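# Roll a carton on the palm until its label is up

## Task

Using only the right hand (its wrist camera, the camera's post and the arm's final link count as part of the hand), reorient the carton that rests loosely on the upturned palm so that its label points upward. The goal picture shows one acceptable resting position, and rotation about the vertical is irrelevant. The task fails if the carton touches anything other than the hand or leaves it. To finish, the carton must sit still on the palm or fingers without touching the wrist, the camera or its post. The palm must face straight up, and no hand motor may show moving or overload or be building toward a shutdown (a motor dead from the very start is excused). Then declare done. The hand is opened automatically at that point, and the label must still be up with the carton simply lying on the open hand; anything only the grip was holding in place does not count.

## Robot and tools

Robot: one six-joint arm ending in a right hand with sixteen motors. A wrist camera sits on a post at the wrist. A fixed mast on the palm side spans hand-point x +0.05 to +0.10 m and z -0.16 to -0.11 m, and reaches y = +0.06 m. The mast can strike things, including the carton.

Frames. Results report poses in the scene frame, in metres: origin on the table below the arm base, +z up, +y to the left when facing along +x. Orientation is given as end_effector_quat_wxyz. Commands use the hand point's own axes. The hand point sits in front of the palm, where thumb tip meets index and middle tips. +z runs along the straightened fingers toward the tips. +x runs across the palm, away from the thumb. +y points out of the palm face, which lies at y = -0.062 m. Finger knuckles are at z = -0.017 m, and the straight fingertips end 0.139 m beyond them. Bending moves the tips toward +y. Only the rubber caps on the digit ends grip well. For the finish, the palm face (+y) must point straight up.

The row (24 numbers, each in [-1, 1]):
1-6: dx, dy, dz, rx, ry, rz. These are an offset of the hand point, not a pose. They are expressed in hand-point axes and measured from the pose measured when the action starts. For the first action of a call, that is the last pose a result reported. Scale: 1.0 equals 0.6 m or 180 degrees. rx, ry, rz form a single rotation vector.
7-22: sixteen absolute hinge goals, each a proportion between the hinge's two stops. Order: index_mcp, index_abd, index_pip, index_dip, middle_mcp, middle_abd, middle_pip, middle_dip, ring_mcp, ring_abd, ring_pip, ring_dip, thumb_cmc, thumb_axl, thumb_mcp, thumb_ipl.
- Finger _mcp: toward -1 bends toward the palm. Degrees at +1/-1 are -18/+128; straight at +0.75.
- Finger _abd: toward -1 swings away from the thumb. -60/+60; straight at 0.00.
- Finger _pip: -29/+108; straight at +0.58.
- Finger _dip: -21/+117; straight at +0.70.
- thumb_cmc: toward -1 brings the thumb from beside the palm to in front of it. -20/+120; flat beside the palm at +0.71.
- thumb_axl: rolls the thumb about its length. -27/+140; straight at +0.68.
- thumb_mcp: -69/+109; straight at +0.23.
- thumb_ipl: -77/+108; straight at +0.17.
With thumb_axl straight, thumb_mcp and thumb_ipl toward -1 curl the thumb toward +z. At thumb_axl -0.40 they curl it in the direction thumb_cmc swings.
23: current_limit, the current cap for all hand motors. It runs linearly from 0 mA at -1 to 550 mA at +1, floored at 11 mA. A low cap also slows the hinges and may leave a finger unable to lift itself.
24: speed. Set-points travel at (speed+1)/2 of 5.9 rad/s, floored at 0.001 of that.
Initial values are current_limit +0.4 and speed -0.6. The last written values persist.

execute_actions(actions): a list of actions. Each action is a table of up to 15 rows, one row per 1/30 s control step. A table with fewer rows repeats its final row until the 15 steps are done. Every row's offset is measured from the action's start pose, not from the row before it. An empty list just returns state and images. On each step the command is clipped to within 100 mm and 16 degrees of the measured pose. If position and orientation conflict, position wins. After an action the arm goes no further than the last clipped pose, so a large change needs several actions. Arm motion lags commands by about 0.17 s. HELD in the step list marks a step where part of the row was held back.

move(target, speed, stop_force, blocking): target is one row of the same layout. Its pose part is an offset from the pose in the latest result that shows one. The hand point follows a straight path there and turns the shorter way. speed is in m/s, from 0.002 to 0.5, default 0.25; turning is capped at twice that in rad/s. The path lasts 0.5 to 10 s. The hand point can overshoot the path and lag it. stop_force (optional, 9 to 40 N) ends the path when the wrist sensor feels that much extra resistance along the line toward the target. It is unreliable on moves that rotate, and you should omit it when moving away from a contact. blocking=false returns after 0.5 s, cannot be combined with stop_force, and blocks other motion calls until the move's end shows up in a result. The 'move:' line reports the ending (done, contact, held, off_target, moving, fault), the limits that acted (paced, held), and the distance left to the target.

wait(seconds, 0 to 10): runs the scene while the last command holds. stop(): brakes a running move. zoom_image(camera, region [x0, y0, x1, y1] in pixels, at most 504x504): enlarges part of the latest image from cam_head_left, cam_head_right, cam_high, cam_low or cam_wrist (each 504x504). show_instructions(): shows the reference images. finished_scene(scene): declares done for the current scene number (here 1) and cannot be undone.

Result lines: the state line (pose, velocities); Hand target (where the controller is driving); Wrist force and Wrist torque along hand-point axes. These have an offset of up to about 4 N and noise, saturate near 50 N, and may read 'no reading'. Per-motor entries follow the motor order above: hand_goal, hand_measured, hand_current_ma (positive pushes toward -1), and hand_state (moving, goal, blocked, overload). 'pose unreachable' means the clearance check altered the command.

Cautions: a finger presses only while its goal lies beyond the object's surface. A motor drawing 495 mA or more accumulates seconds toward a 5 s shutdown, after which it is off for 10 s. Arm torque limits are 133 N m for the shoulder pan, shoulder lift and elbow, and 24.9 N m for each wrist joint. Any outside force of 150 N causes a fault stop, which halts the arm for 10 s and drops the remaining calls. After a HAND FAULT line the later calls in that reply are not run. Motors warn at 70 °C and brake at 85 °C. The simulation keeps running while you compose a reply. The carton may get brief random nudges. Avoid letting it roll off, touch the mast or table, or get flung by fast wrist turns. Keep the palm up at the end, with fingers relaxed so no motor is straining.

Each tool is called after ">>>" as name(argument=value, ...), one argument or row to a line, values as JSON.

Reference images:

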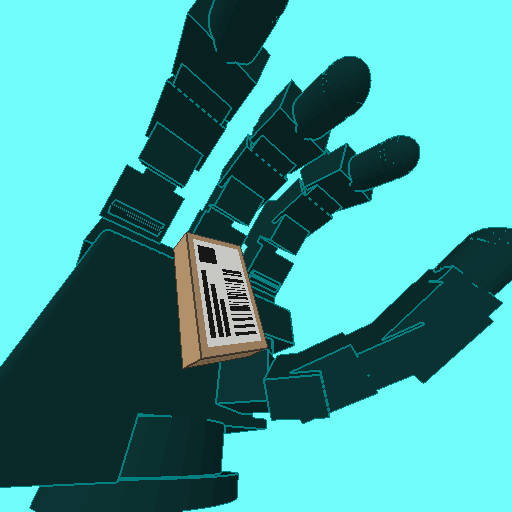

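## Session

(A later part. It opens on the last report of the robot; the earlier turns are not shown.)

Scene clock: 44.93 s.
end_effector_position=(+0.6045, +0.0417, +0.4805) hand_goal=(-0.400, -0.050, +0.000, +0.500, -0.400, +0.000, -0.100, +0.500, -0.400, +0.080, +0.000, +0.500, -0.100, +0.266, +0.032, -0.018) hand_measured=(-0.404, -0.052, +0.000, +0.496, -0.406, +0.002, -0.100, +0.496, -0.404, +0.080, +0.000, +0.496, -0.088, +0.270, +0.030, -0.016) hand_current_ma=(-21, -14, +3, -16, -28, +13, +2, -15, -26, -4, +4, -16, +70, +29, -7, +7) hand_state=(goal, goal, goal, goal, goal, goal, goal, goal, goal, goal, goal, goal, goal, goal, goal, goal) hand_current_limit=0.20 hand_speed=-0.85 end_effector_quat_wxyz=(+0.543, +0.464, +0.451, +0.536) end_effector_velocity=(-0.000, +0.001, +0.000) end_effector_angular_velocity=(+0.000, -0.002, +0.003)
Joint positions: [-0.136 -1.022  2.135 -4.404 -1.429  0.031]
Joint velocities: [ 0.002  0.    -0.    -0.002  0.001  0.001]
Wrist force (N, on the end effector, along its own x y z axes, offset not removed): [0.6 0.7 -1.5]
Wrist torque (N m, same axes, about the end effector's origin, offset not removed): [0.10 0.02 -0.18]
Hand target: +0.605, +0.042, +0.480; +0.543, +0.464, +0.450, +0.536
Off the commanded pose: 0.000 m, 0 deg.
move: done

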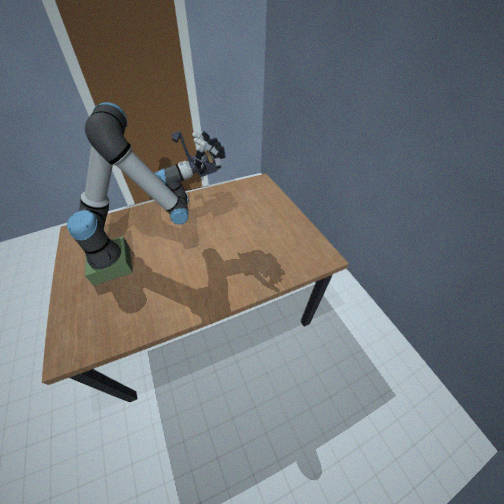

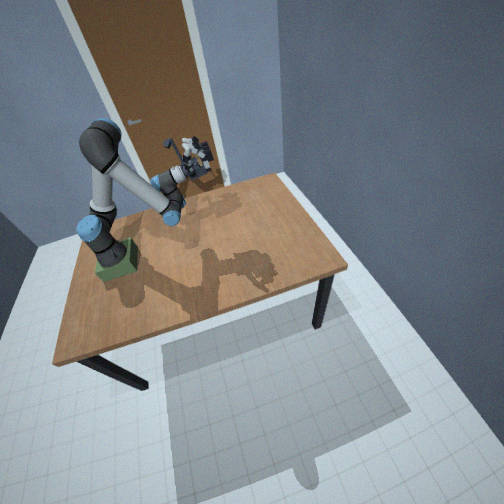

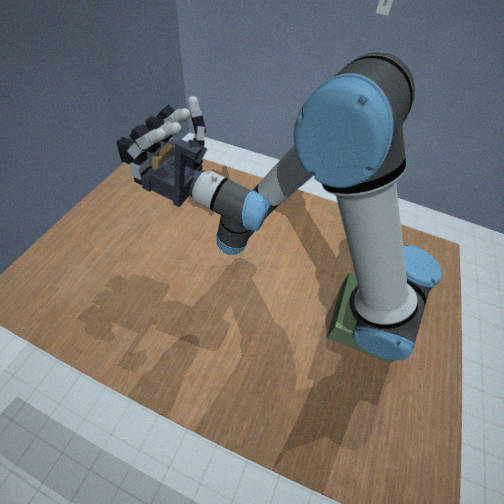

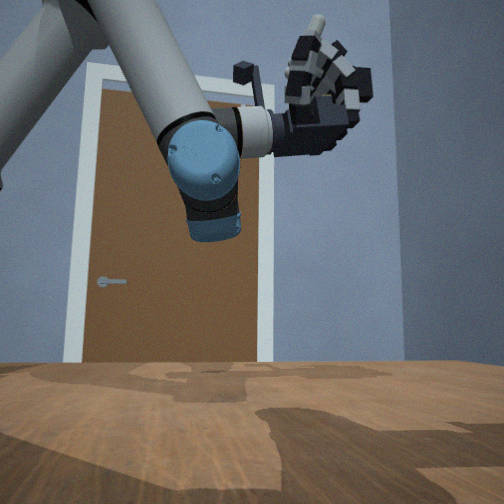

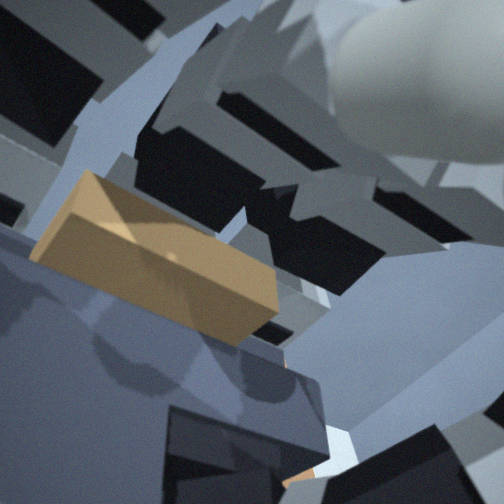

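>>> move(
  target=[0,0,0,-0.06,0,0.0, -0.4,-0.05,0.0,0.5, -0.4,0.0,-0.1,0.5, -0.4,0.08,0.0,0.5, -0.1,0.266,0.032,-0.018, 0.2,-0.85],
  speed=0.15,
)

>>> move(
  target=[0,0,0,0,0,0.0, 0.0,-0.05,-0.5,0.3, 0.0,0.0,-0.5,0.3, 0.0,0.08,-0.5,0.3, -0.1,0.266,0.032,-0.018, 0.2,-0.85],
)

>>> zoom_image(
  camera="cam_high",
  region=[80, 70, 240, 230],
)

Scene clock: 52.10 s.
end_effector_position=(+0.6045, +0.0417, +0.4804) hand_goal=(-0.400, -0.050, +0.000, +0.500, -0.400, +0.000, -0.100, +0.500, -0.400, +0.080, +0.000, +0.500, -0.100, +0.266, +0.032, -0.018) hand_measured=(-0.404, -0.052, +0.000, +0.496, -0.406, +0.002, -0.100, +0.496, -0.404, +0.080, +0.000, +0.496, -0.088, +0.270, +0.032, -0.016) hand_current_ma=(-21, -14, +1, -16, -28, +13, +0, -15, -26, -4, +1, -16, +70, +26, -6, +7) hand_state=(goal, goal, goal, goal, goal, goal, goal, goal, goal, goal, goal, goal, goal, goal, goal, goal) hand_current_limit=0.20 hand_speed=-0.85 end_effector_quat_wxyz=(+0.584, +0.411, +0.398, +0.576) end_effector_velocity=(-0.000, +0.002, +0.000) end_effector_angular_velocity=(-0.001, -0.010, +0.001)
Joint positions: [-0.126 -0.888  2.005 -4.596 -1.446  0.053]
Joint velocities: [ 0.003  0.006 -0.008 -0.009 -0.002  0.   ]
Wrist force (N, on the end effector, along its own x y z axes, offset not removed): [0.3 0.5 -1.4]
Wrist torque (N m, same axes, about the end effector's origin, offset not removed): [0.00 0.01 -0.19]
Hand target: +0.604, +0.042, +0.480; +0.584, +0.411, +0.398, +0.576
Off the commanded pose: 0.000 m, 0 deg.
move: done

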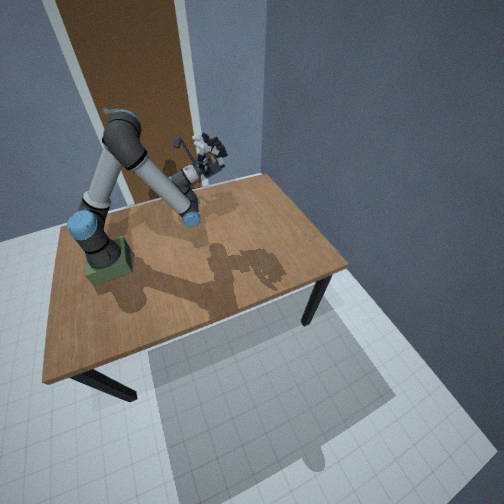

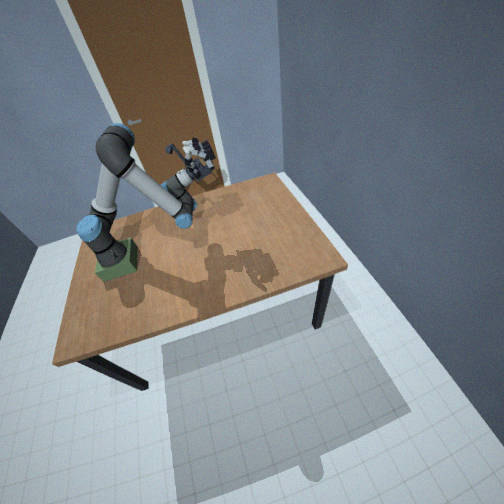

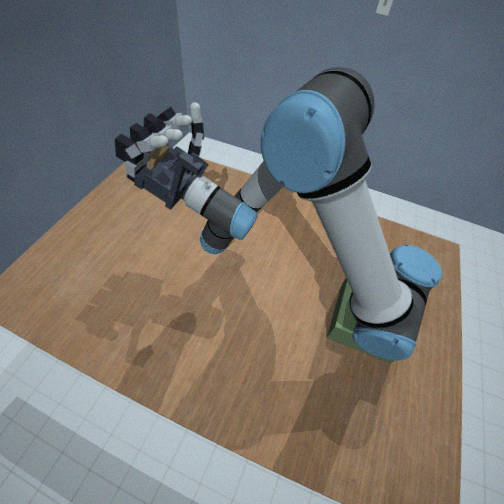

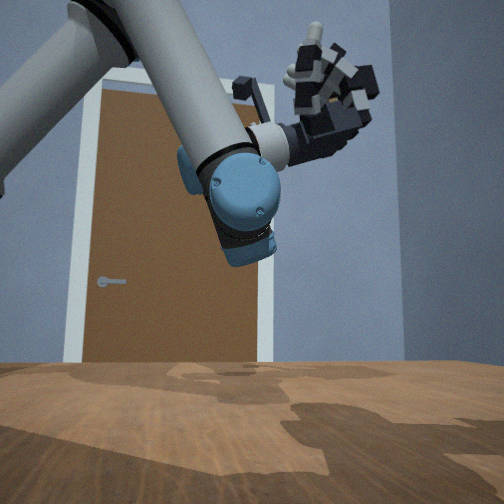

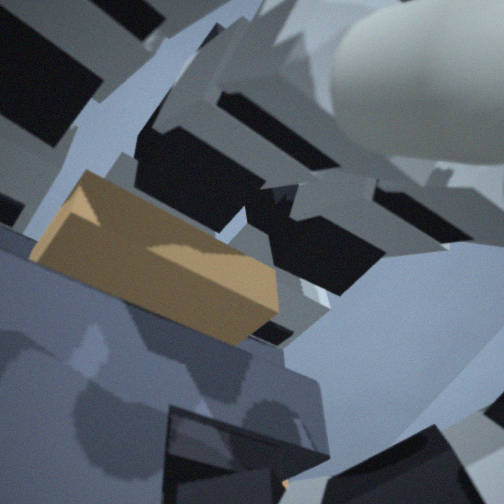

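Scene clock: 53.73 s.
end_effector_position=(+0.6045, +0.0417, +0.4804) hand_goal=(+0.000, -0.050, -0.500, +0.300, +0.000, +0.000, -0.500, +0.300, +0.000, +0.080, -0.500, +0.300, -0.100, +0.266, +0.032, -0.018) hand_measured=(-0.002, -0.052, -0.500, +0.302, -0.002, +0.002, -0.500, +0.302, -0.002, +0.080, -0.500, +0.302, -0.088, +0.270, +0.032, -0.016) hand_current_ma=(-9, -14, +0, +12, -11, +13, +0, +12, -9, -4, +0, +12, +70, +25, -5, +7) hand_state=(goal, goal, goal, goal, goal, goal, goal, goal, goal, goal, goal, goal, goal, goal, goal, goal) hand_current_limit=0.20 hand_speed=-0.85 end_effector_quat_wxyz=(+0.584, +0.411, +0.398, +0.576) end_effector_velocity=(+0.000, -0.001, -0.000) end_effector_angular_velocity=(+0.001, +0.001, -0.002)
Joint positions: [-0.126 -0.888  2.005 -4.596 -1.446  0.054]
Joint velocities: [-0.001  0.     0.     0.    -0.001 -0.   ]
Wrist force (N, on the end effector, along its own x y z axes, offset not removed): [0.2 -0.3 -0.3]
Wrist torque (N m, same axes, about the end effector's origin, offset not removed): [-0.15 0.02 -0.13]
Hand target: +0.604, +0.042, +0.480; +0.584, +0.411, +0.398, +0.576
Off the commanded pose: 0.000 m, 0 deg.
move: done

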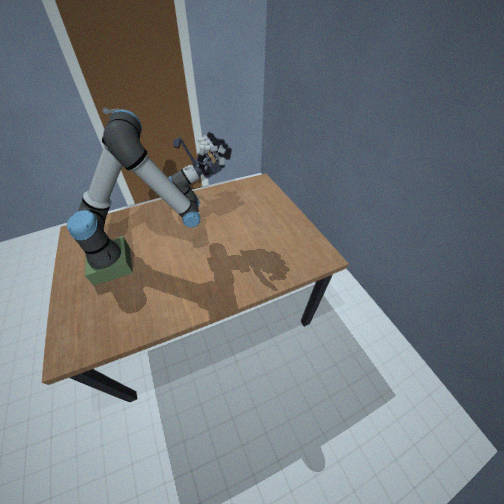

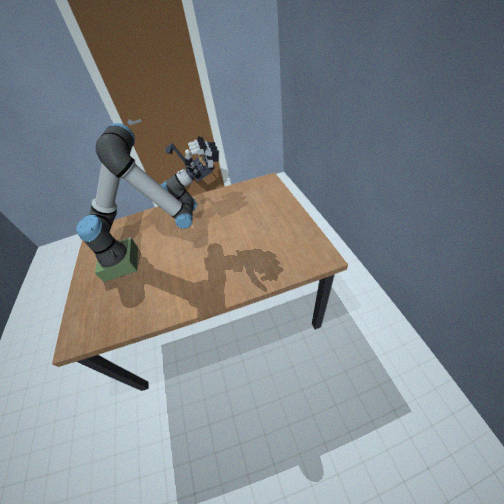

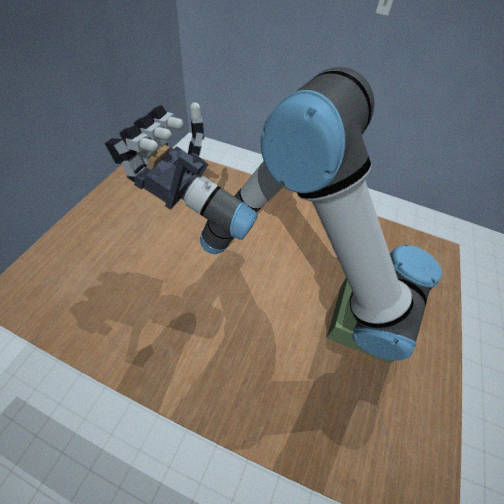

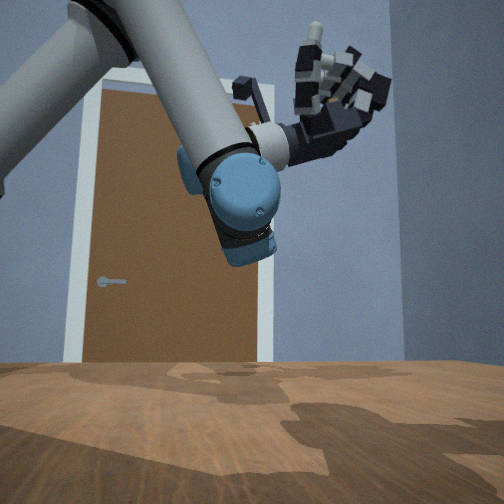

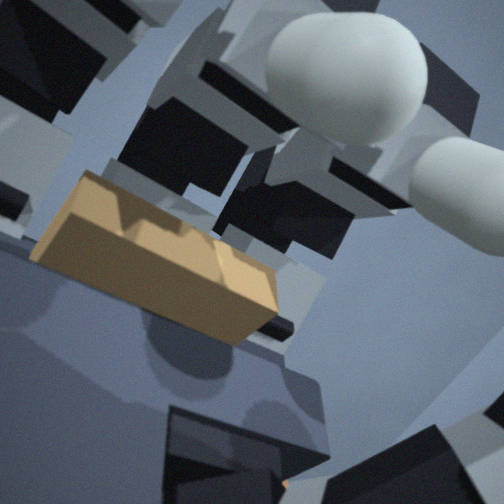

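Region (80, 70, 240, 230) of cam_high's 504x504 image, scaled by 3.150, with more detail than that image has.

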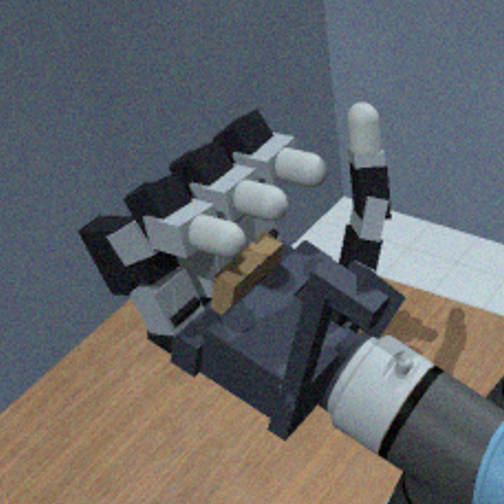

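>>> move(
  target=[0,0,0,0.06,0,0.0, 0.8,-0.1,-0.7,-0.8, 0.8,0.0,-0.7,-0.8, 0.8,0.08,-0.7,-0.8, -0.1,0.266,0.032,-0.018, 0.2,-0.7],
  speed=0.1,
)

>>> zoom_image(
  camera="cam_high",
  region=[80, 70, 240, 230],
)

Scene clock: 59.57 s.
end_effector_position=(+0.6045, +0.0417, +0.4804) hand_goal=(+0.800, -0.100, -0.700, -0.800, +0.800, +0.000, -0.700, -0.800, +0.800, +0.080, -0.700, -0.800, -0.100, +0.266, +0.032, -0.018) hand_measured=(+0.806, -0.098, -0.700, -0.798, +0.806, +0.002, -0.700, -0.798, +0.806, +0.080, -0.700, -0.798, -0.088, +0.270, +0.032, -0.016) hand_current_ma=(+33, +13, +1, +12, +37, +13, +1, +12, +33, -4, +1, +12, +70, +25, -5, +7) hand_state=(goal, goal, goal, goal, goal, goal, goal, goal, goal, goal, goal, goal, goal, goal, goal, goal) hand_current_limit=0.20 hand_speed=-0.70 end_effector_quat_wxyz=(+0.542, +0.464, +0.451, +0.536) end_effector_velocity=(+0.000, +0.001, -0.001) end_effector_angular_velocity=(-0.001, +0.000, +0.001)
Joint positions: [-0.136 -1.023  2.136 -4.403 -1.429  0.031]
Joint velocities: [ 0.001  0.001  0.    -0.001  0.001 -0.001]
Wrist force (N, on the end effector, along its own x y z axes, offset not removed): [0.0 0.7 -0.9]
Wrist torque (N m, same axes, about the end effector's origin, offset not removed): [0.15 0.02 -0.22]
Hand target: +0.604, +0.042, +0.480; +0.542, +0.464, +0.451, +0.536
Off the commanded pose: 0.000 m, 0 deg.
move: done

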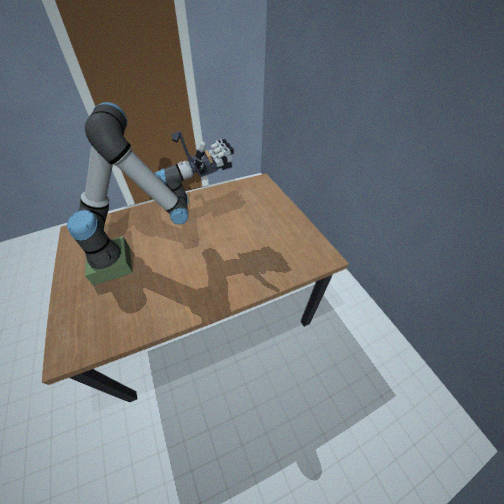

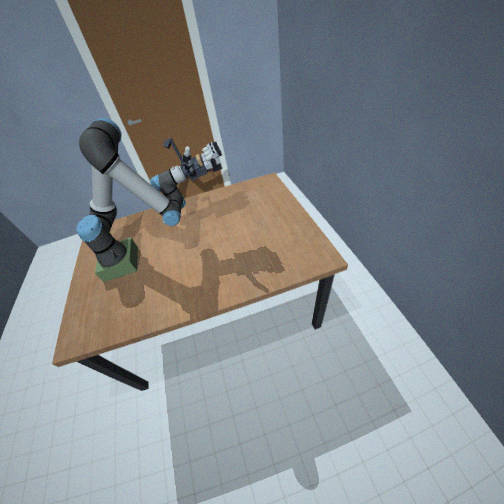

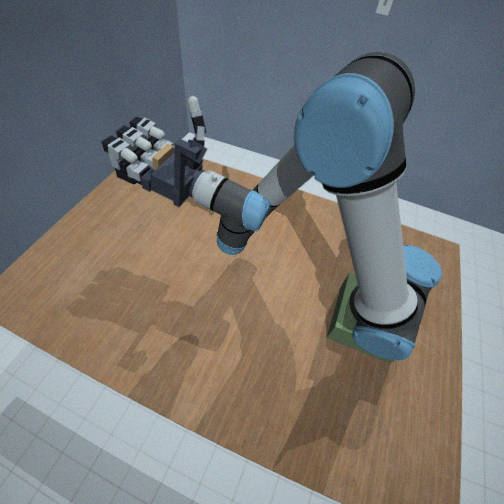

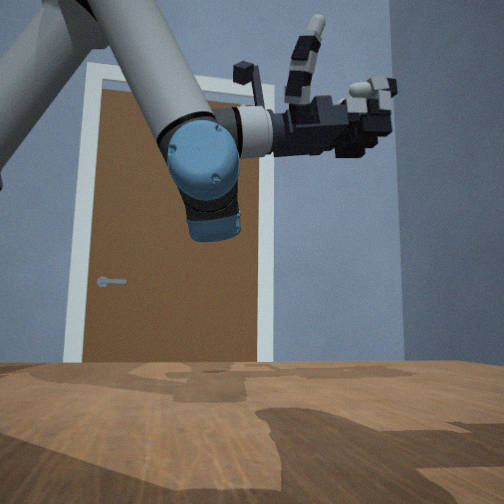

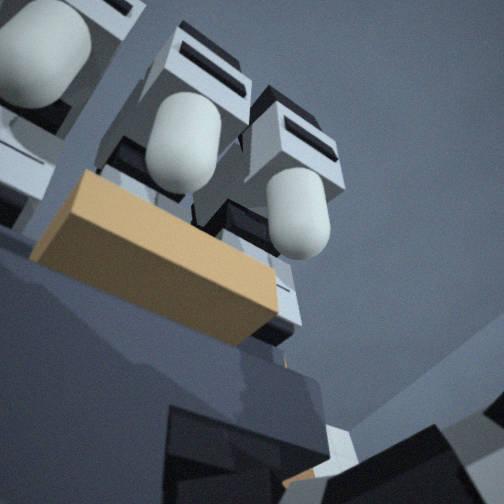

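Region (80, 70, 240, 230) of cam_high's 504x504 image, scaled by 3.150, with more detail than that image has.

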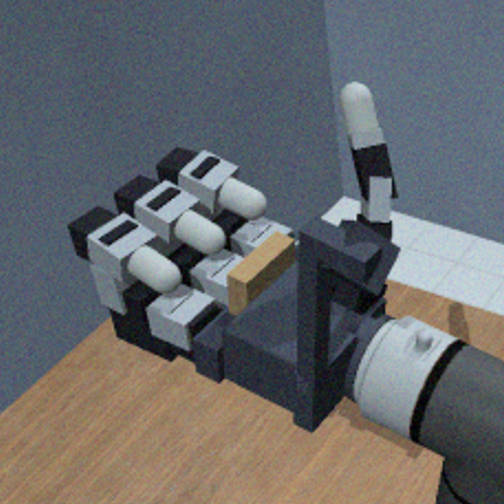

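>>> move(
  target=[0,0,0,0,0,0.0, 0.5,-0.1,-0.75,-0.8, 0.3,0.0,-0.75,-0.8, 0.8,0.08,-0.7,-0.8, -0.1,0.266,0.032,-0.018, 0.1,-0.8],
)

>>> zoom_image(
  camera="cam_high",
  region=[80, 70, 240, 230],
)

Scene clock: 64.73 s.
end_effector_position=(+0.6045, +0.0417, +0.4804) hand_goal=(+0.500, -0.100, -0.750, -0.800, +0.300, +0.000, -0.750, -0.800, +0.800, +0.080, -0.700, -0.800, -0.100, +0.266, +0.032, -0.018) hand_measured=(+0.516, -0.098, -0.748, -0.798, +0.316, +0.002, -0.750, -0.798, +0.806, +0.080, -0.700, -0.798, -0.088, +0.270, +0.032, -0.016) hand_current_ma=(+92, +13, +8, +12, +83, +13, +5, +12, +33, -4, +1, +12, +70, +25, -5, +7) hand_state=(goal, goal, goal, goal, goal, goal, goal, goal, goal, goal, goal, goal, goal, goal, goal, goal) hand_current_limit=0.10 hand_speed=-0.80 end_effector_quat_wxyz=(+0.542, +0.464, +0.451, +0.536) end_effector_velocity=(-0.000, -0.001, +0.000) end_effector_angular_velocity=(-0.000, -0.001, -0.000)
Joint positions: [-0.136 -1.023  2.136 -4.403 -1.429  0.031]
Joint velocities: [-0.001 -0.    -0.    -0.001  0.001  0.   ]
Wrist force (N, on the end effector, along its own x y z axes, offset not removed): [0.0 -0.4 0.2]
Wrist torque (N m, same axes, about the end effector's origin, offset not removed): [-0.04 0.06 -0.24]
Hand target: +0.604, +0.042, +0.480; +0.542, +0.464, +0.451, +0.536
Off the commanded pose: 0.000 m, 0 deg.
move: done

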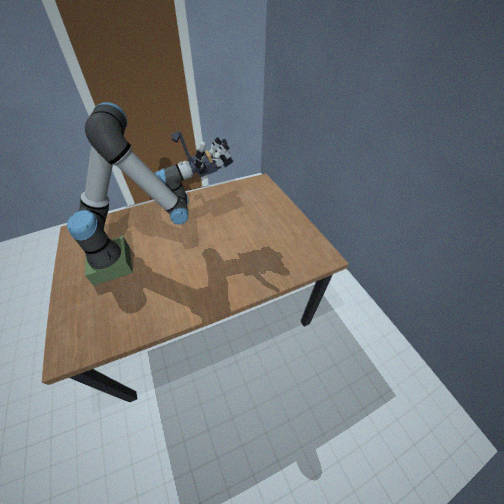

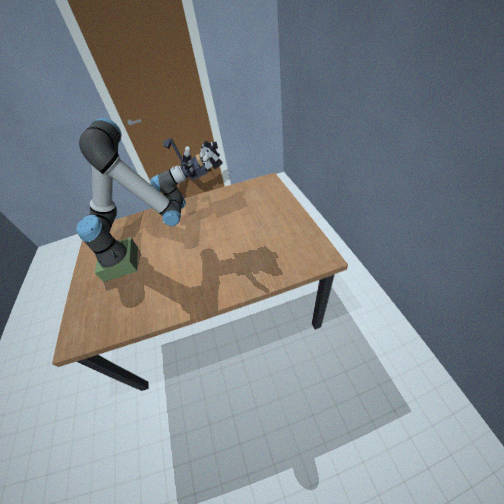

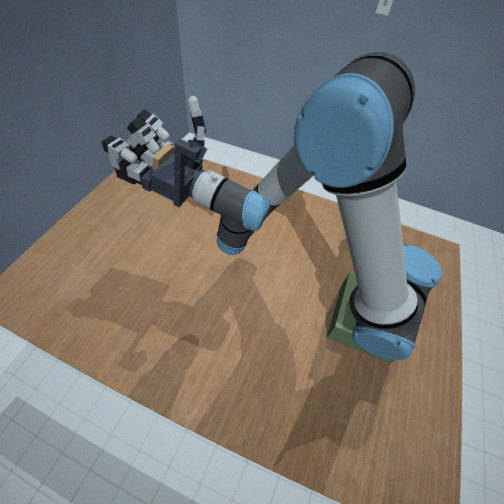

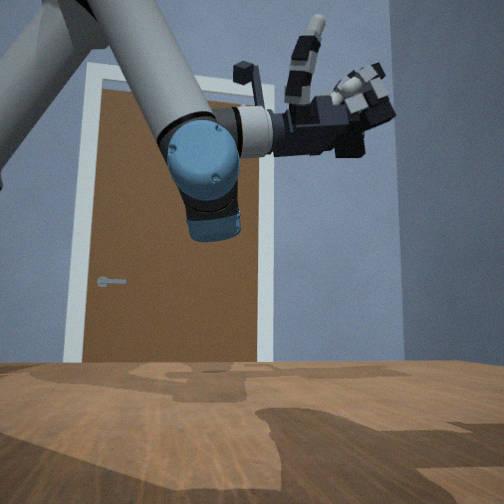

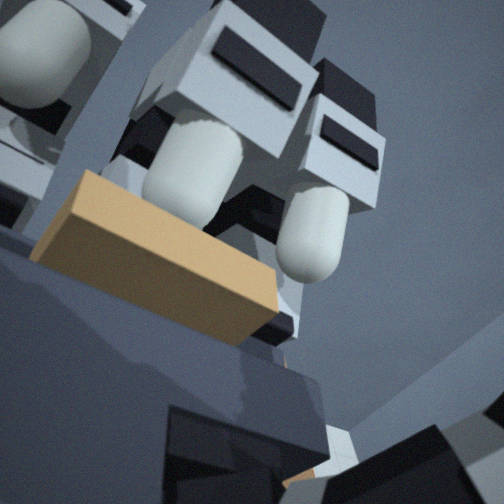

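Region (80, 70, 240, 230) of cam_high's 504x504 image, scaled by 3.150, with more detail than that image has.

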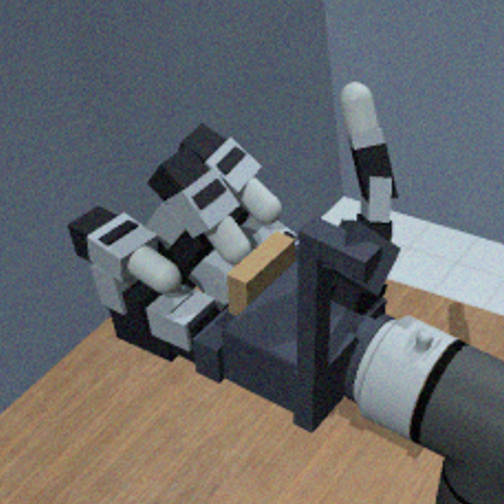

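Right at the top edge. Continue.

>>> move(
  target=[0,0,0,0,0,0.0, 0.5,-0.1,-0.75,-0.8, -0.05,0.0,-0.85,-0.7, 0.8,0.08,-0.7,-0.8, -0.1,0.266,0.032,-0.018, 0.1,-0.8],
)

>>> zoom_image(
  camera="cam_high",
  region=[80, 70, 240, 230],
)

Scene clock: 67.60 s.
end_effector_position=(+0.6045, +0.0417, +0.4804) hand_goal=(+0.500, -0.100, -0.750, -0.800, -0.050, +0.000, -0.850, -0.700, +0.800, +0.080, -0.700, -0.800, -0.100, +0.266, +0.032, -0.018) hand_measured=(+0.516, -0.098, -0.748, -0.798, +0.246, +0.002, -0.820, -0.718, +0.806, +0.080, -0.700, -0.798, -0.088, +0.270, +0.032, -0.016) hand_current_ma=(+92, +13, +8, +12, +302, +13, +147, -87, +33, -4, +1, +12, +70, +25, -5, +7) hand_state=(goal, goal, goal, goal, blocked, goal, blocked, goal, goal, goal, goal, goal, goal, goal, goal, goal) hand_current_limit=0.10 hand_speed=-0.80 end_effector_quat_wxyz=(+0.542, +0.464, +0.451, +0.536) end_effector_velocity=(-0.000, +0.000, +0.001) end_effector_angular_velocity=(+0.000, -0.003, +0.001)
Joint positions: [-0.136 -1.023  2.136 -4.403 -1.429  0.031]
Joint velocities: [-0.    -0.001 -0.    -0.001  0.001  0.001]
Wrist force (N, on the end effector, along its own x y z axes, offset not removed): [-0.6 0.9 -1.6]
Wrist torque (N m, same axes, about the end effector's origin, offset not removed): [0.22 0.14 -0.27]
Hand target: +0.604, +0.042, +0.480; +0.542, +0.464, +0.451, +0.536
Off the commanded pose: 0.000 m, 0 deg.
move: done

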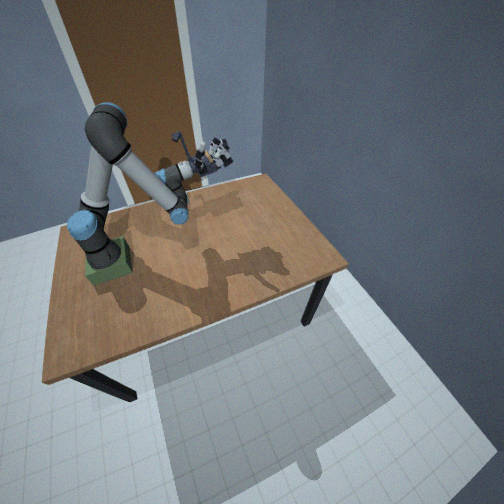

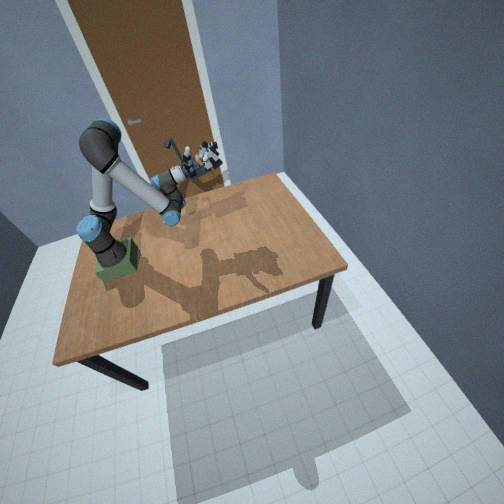

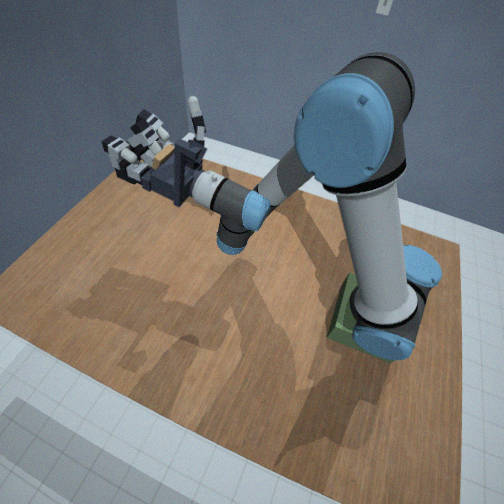

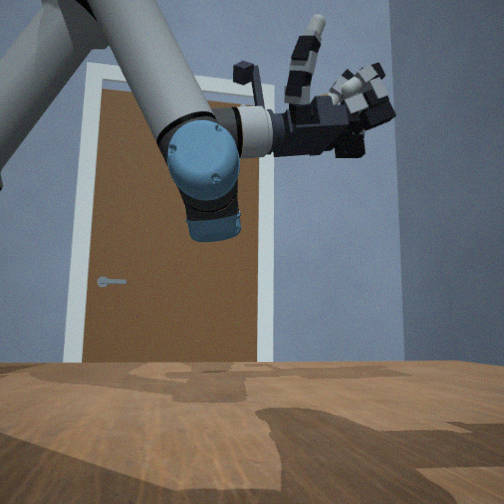

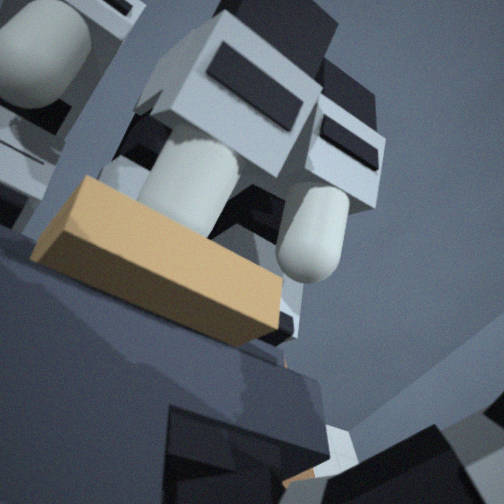

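Region (80, 70, 240, 230) of cam_high's 504x504 image, scaled by 3.150, with more detail than that image has.

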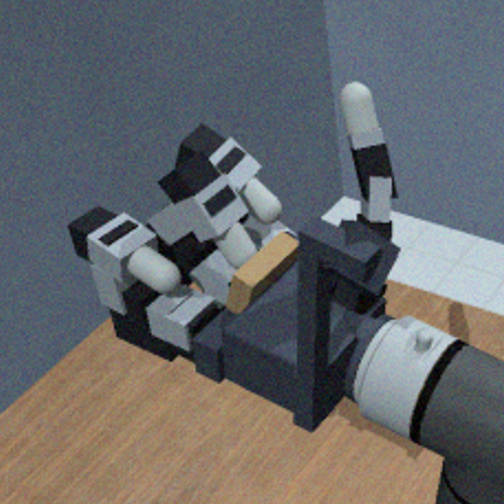

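>>> move(
  target=[0,0,0,0,0,0.0, 0.8,-0.1,-0.75,-0.8, 0.05,0.0,-0.78,-0.45, 0.8,0.08,-0.7,-0.8, -0.1,0.266,0.032,-0.018, 0.1,-0.88],
)

>>> zoom_image(
  camera="cam_high",
  region=[80, 70, 240, 230],
)

Scene clock: 72.00 s.
end_effector_position=(+0.6045, +0.0417, +0.4804) hand_goal=(+0.800, -0.100, -0.750, -0.800, +0.050, +0.000, -0.780, -0.450, +0.800, +0.080, -0.700, -0.800, -0.100, +0.266, +0.032, -0.018) hand_measured=(+0.806, -0.098, -0.748, -0.798, +0.246, +0.002, -0.816, -0.712, +0.806, +0.080, -0.700, -0.798, -0.088, +0.270, +0.032, -0.016) hand_current_ma=(+32, +13, +7, +12, +302, +13, -181, -303, +33, -4, +1, +12, +70, +25, -5, +7) hand_state=(goal, goal, goal, goal, blocked, goal, blocked, blocked, goal, goal, goal, goal, goal, goal, goal, goal) hand_current_limit=0.10 hand_speed=-0.88 end_effector_quat_wxyz=(+0.542, +0.464, +0.451, +0.536) end_effector_velocity=(+0.000, +0.001, -0.000) end_effector_angular_velocity=(-0.000, -0.001, +0.001)
Joint positions: [-0.136 -1.023  2.136 -4.403 -1.429  0.031]
Joint velocities: [ 0.001  0.001 -0.001 -0.001 -0.    -0.   ]
Wrist force (N, on the end effector, along its own x y z axes, offset not removed): [-1.5 -0.7 0.3]
Wrist torque (N m, same axes, about the end effector's origin, offset not removed): [-0.01 0.16 -0.31]
Hand target: +0.604, +0.042, +0.480; +0.542, +0.464, +0.451, +0.536
Off the commanded pose: 0.000 m, 0 deg.
move: done

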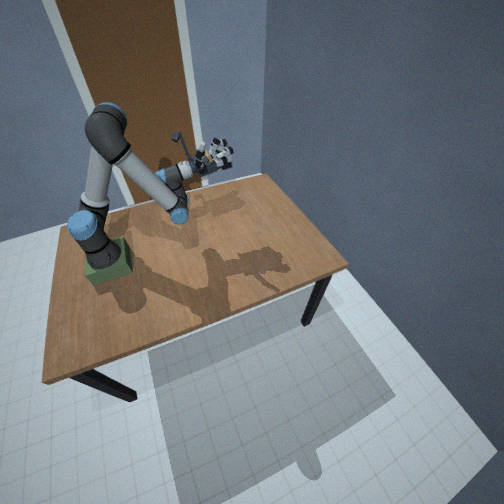

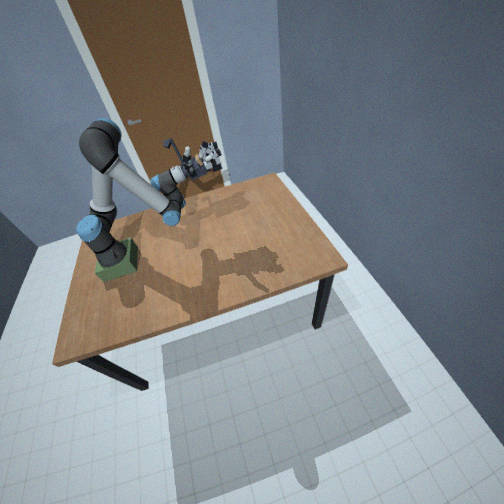

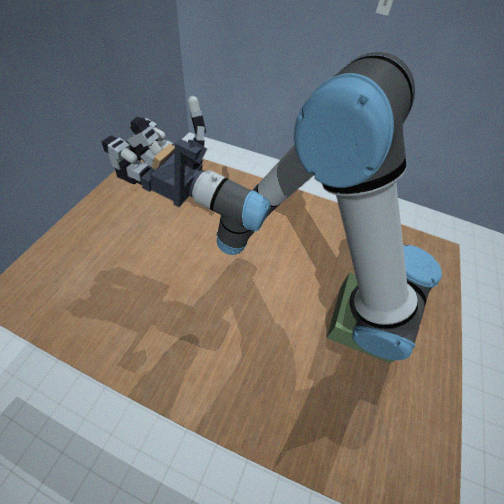

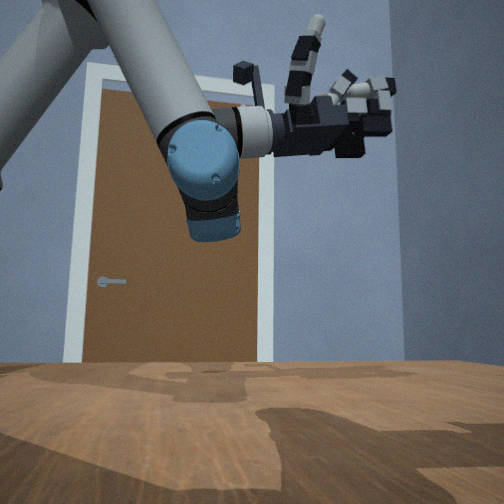

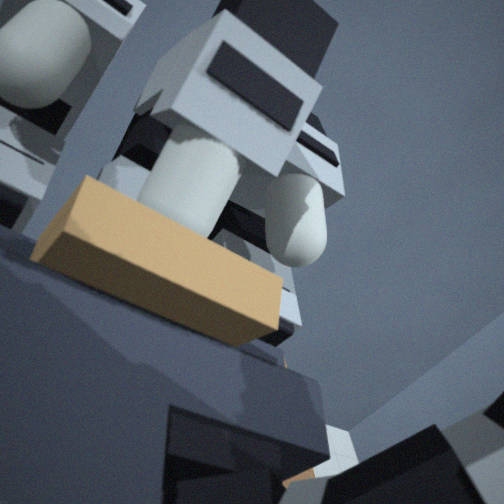

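Region (80, 70, 240, 230) of cam_high's 504x504 image, scaled by 3.150, with more detail than that image has.

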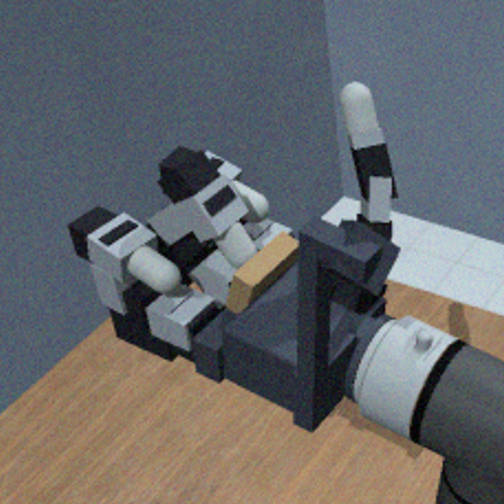

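>>> move(
  target=[0,0,0,0,0,0.0, 0.8,-0.1,-0.75,-0.8, 0.32,0.0,-0.82,-0.5, 0.8,0.08,-0.7,-0.8, -0.1,0.266,0.032,-0.018, 0.1,-0.88],
)

Scene clock: 76.07 s.
end_effector_position=(+0.6045, +0.0417, +0.4804) hand_goal=(+0.800, -0.100, -0.750, -0.800, +0.320, +0.000, -0.820, -0.500, +0.800, +0.080, -0.700, -0.800, -0.100, +0.266, +0.032, -0.018) hand_measured=(+0.806, -0.098, -0.748, -0.798, +0.336, +0.002, -0.830, -0.526, +0.806, +0.080, -0.700, -0.798, -0.088, +0.270, +0.032, -0.016) hand_current_ma=(+32, +13, +7, +12, +84, +13, -46, -136, +33, -4, +1, +12, +70, +25, -5, +7) hand_state=(goal, goal, goal, goal, goal, goal, goal, blocked, goal, goal, goal, goal, goal, goal, goal, goal) hand_current_limit=0.10 hand_speed=-0.88 end_effector_quat_wxyz=(+0.542, +0.464, +0.451, +0.536) end_effector_velocity=(+0.000, -0.000, -0.000) end_effector_angular_velocity=(+0.001, +0.001, -0.002)
Joint positions: [-0.136 -1.023  2.136 -4.403 -1.429  0.031]
Joint velocities: [ 0.     0.     0.     0.    -0.002  0.001]
Wrist force (N, on the end effector, along its own x y z axes, offset not removed): [0.3 0.5 -2.0]
Wrist torque (N m, same axes, about the end effector's origin, offset not removed): [0.18 -0.06 -0.17]
Hand target: +0.604, +0.042, +0.480; +0.542, +0.464, +0.451, +0.536
Off the commanded pose: 0.000 m, 0 deg.
move: done

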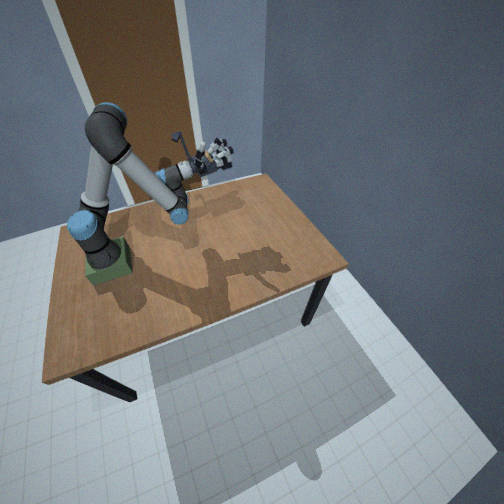

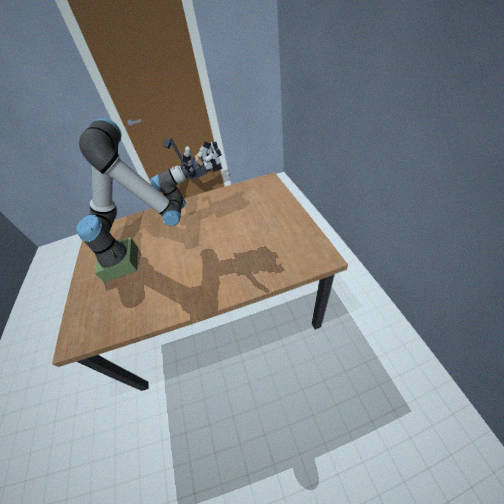

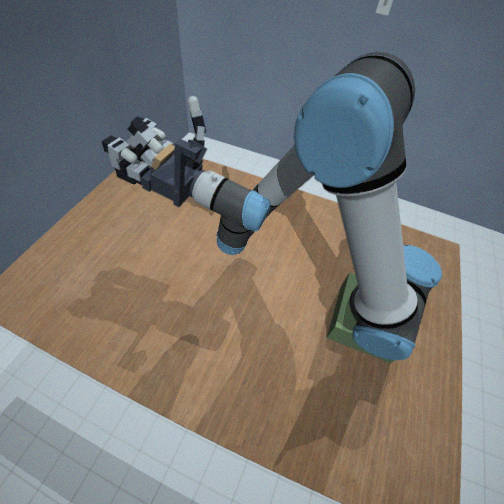

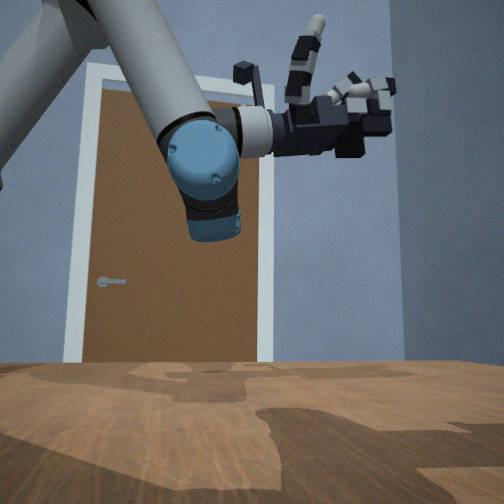

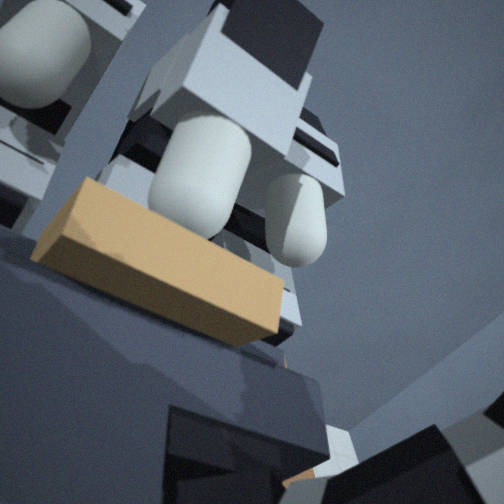

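>>> execute_actions(
  actions=[
    [[0,0,0,0,0,0.0, 0.8,-0.1,-0.75,-0.8, 0.65,0.0,-0.85,-0.55, 0.8,0.08,-0.7,-0.8, -0.1,0.266,0.032,-0.018, 0.1,-0.7]],
    [[0,0,0,0,0,0.0, 0.8,-0.1,-0.75,-0.8, 0.65,0.0,-1,-0.7, 0.8,0.08,-0.7,-0.8, -0.1,0.266,0.032,-0.018, 0.1,-0.7]],
    [[0,0,0,0,0,0.0, 0.8,-0.1,-0.75,-0.8, 0.35,0.0,-1,-0.7, 0.8,0.08,-0.7,-0.8, -0.1,0.266,0.032,-0.018, 0.1,-0.7]],
    [[0,0,0,0,0,0.0, 0.8,-0.1,-0.75,-0.8, 0.25,0.0,-1,-0.7, 0.8,0.08,-0.7,-0.8, -0.1,0.266,0.032,-0.018, 0.1,-0.7]],
  ],
)

Scene clock: 83.83 s.
end_effector_position=(+0.6045, +0.0417, +0.4804) hand_goal=(+0.800, -0.100, -0.750, -0.800, +0.250, +0.000, -1.000, -0.700, +0.800, +0.080, -0.700, -0.800, -0.100, +0.266, +0.032, -0.018) hand_measured=(+0.806, -0.098, -0.748, -0.798, +0.308, +0.002, -0.974, -0.686, +0.806, +0.080, -0.700, -0.798, -0.088, +0.270, +0.032, -0.016) hand_current_ma=(+33, +13, +7, +12, +302, +13, +127, +70, +33, -4, +1, +12, +70, +25, -5, +7) hand_state=(goal, goal, goal, goal, blocked, goal, blocked, goal, goal, goal, goal, goal, goal, goal, goal, goal) hand_current_limit=0.10 hand_speed=-0.70 end_effector_quat_wxyz=(+0.542, +0.464, +0.451, +0.536) end_effector_velocity=(+0.000, -0.001, +0.000) end_effector_angular_velocity=(+0.000, -0.000, -0.002)
Joint positions: [-0.136 -1.023  2.136 -4.403 -1.429  0.031]
Joint velocities: [-0.002 -0.001 -0.     0.001  0.     0.   ]
Wrist force (N, on the end effector, along its own x y z axes, offset not removed): [-1.3 -0.5 -1.8]
Wrist torque (N m, same axes, about the end effector's origin, offset not removed): [0.08 0.18 -0.42]
Hand target: +0.604, +0.042, +0.480; +0.542, +0.464, +0.451, +0.536
Off the commanded pose: 0.000 m, 0 deg.
Step readings (end_effector_position; steps 1 to 15: 1st action; 16 to 30: 2nd action; 31 to 45: 3rd action; 46 to 60: 4th action):
0: (+0.6045, +0.0417, +0.4804)
1: (+0.6045, +0.0417, +0.4804)
2: (+0.6045, +0.0417, +0.4804)
4: (+0.6045, +0.0417, +0.4804)
8: (+0.6045, +0.0417, +0.4804)
15: (+0.6045, +0.0417, +0.4804)
16: (+0.6045, +0.0417, +0.4804)
17: (+0.6045, +0.0417, +0.4804)
19: (+0.6045, +0.0417, +0.4804)
23: (+0.6045, +0.0417, +0.4804)
30: (+0.6045, +0.0417, +0.4804)
31: (+0.6045, +0.0417, +0.4804)
32: (+0.6045, +0.0417, +0.4804)
34: (+0.6045, +0.0417, +0.4804)
38: (+0.6045, +0.0417, +0.4804)
45: (+0.6045, +0.0417, +0.4804)
46: (+0.6045, +0.0417, +0.4804)
47: (+0.6045, +0.0417, +0.4804)
49: (+0.6045, +0.0417, +0.4804)
53: (+0.6045, +0.0417, +0.4804)
60: end_effector_position above

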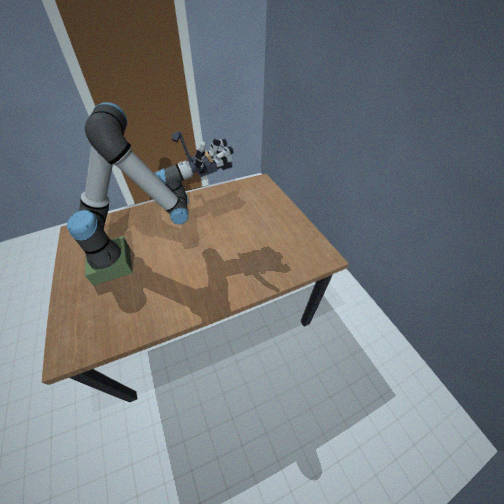

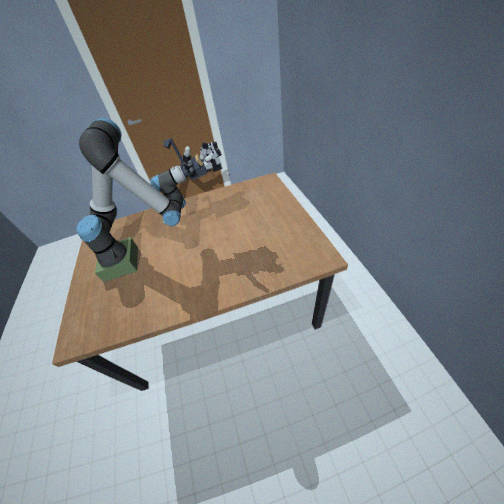

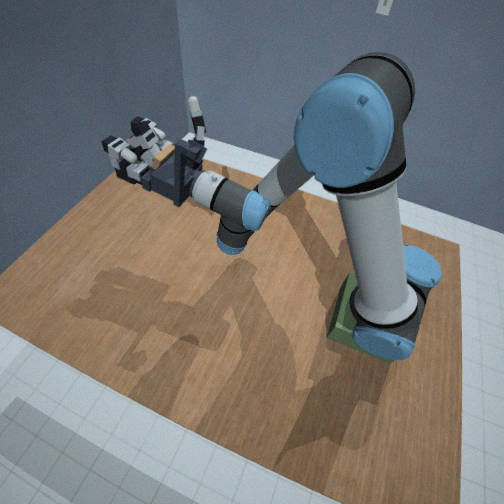

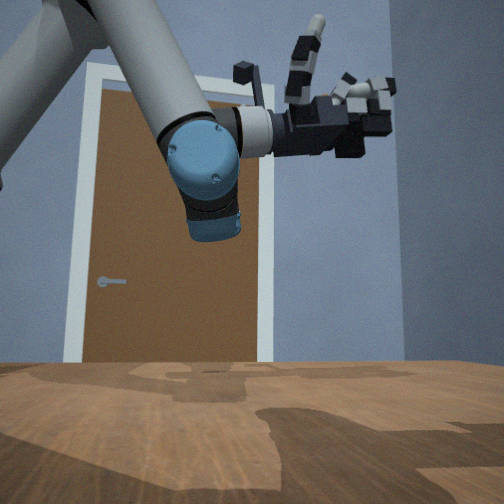

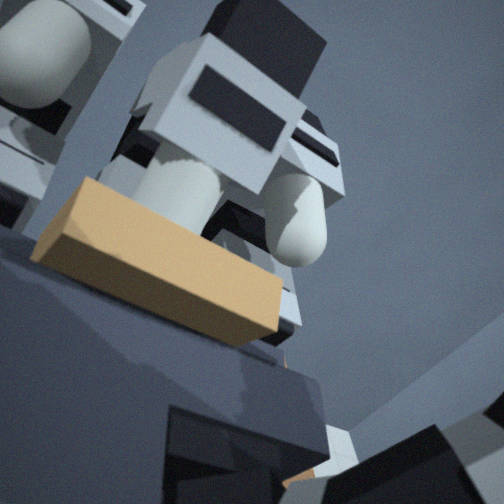

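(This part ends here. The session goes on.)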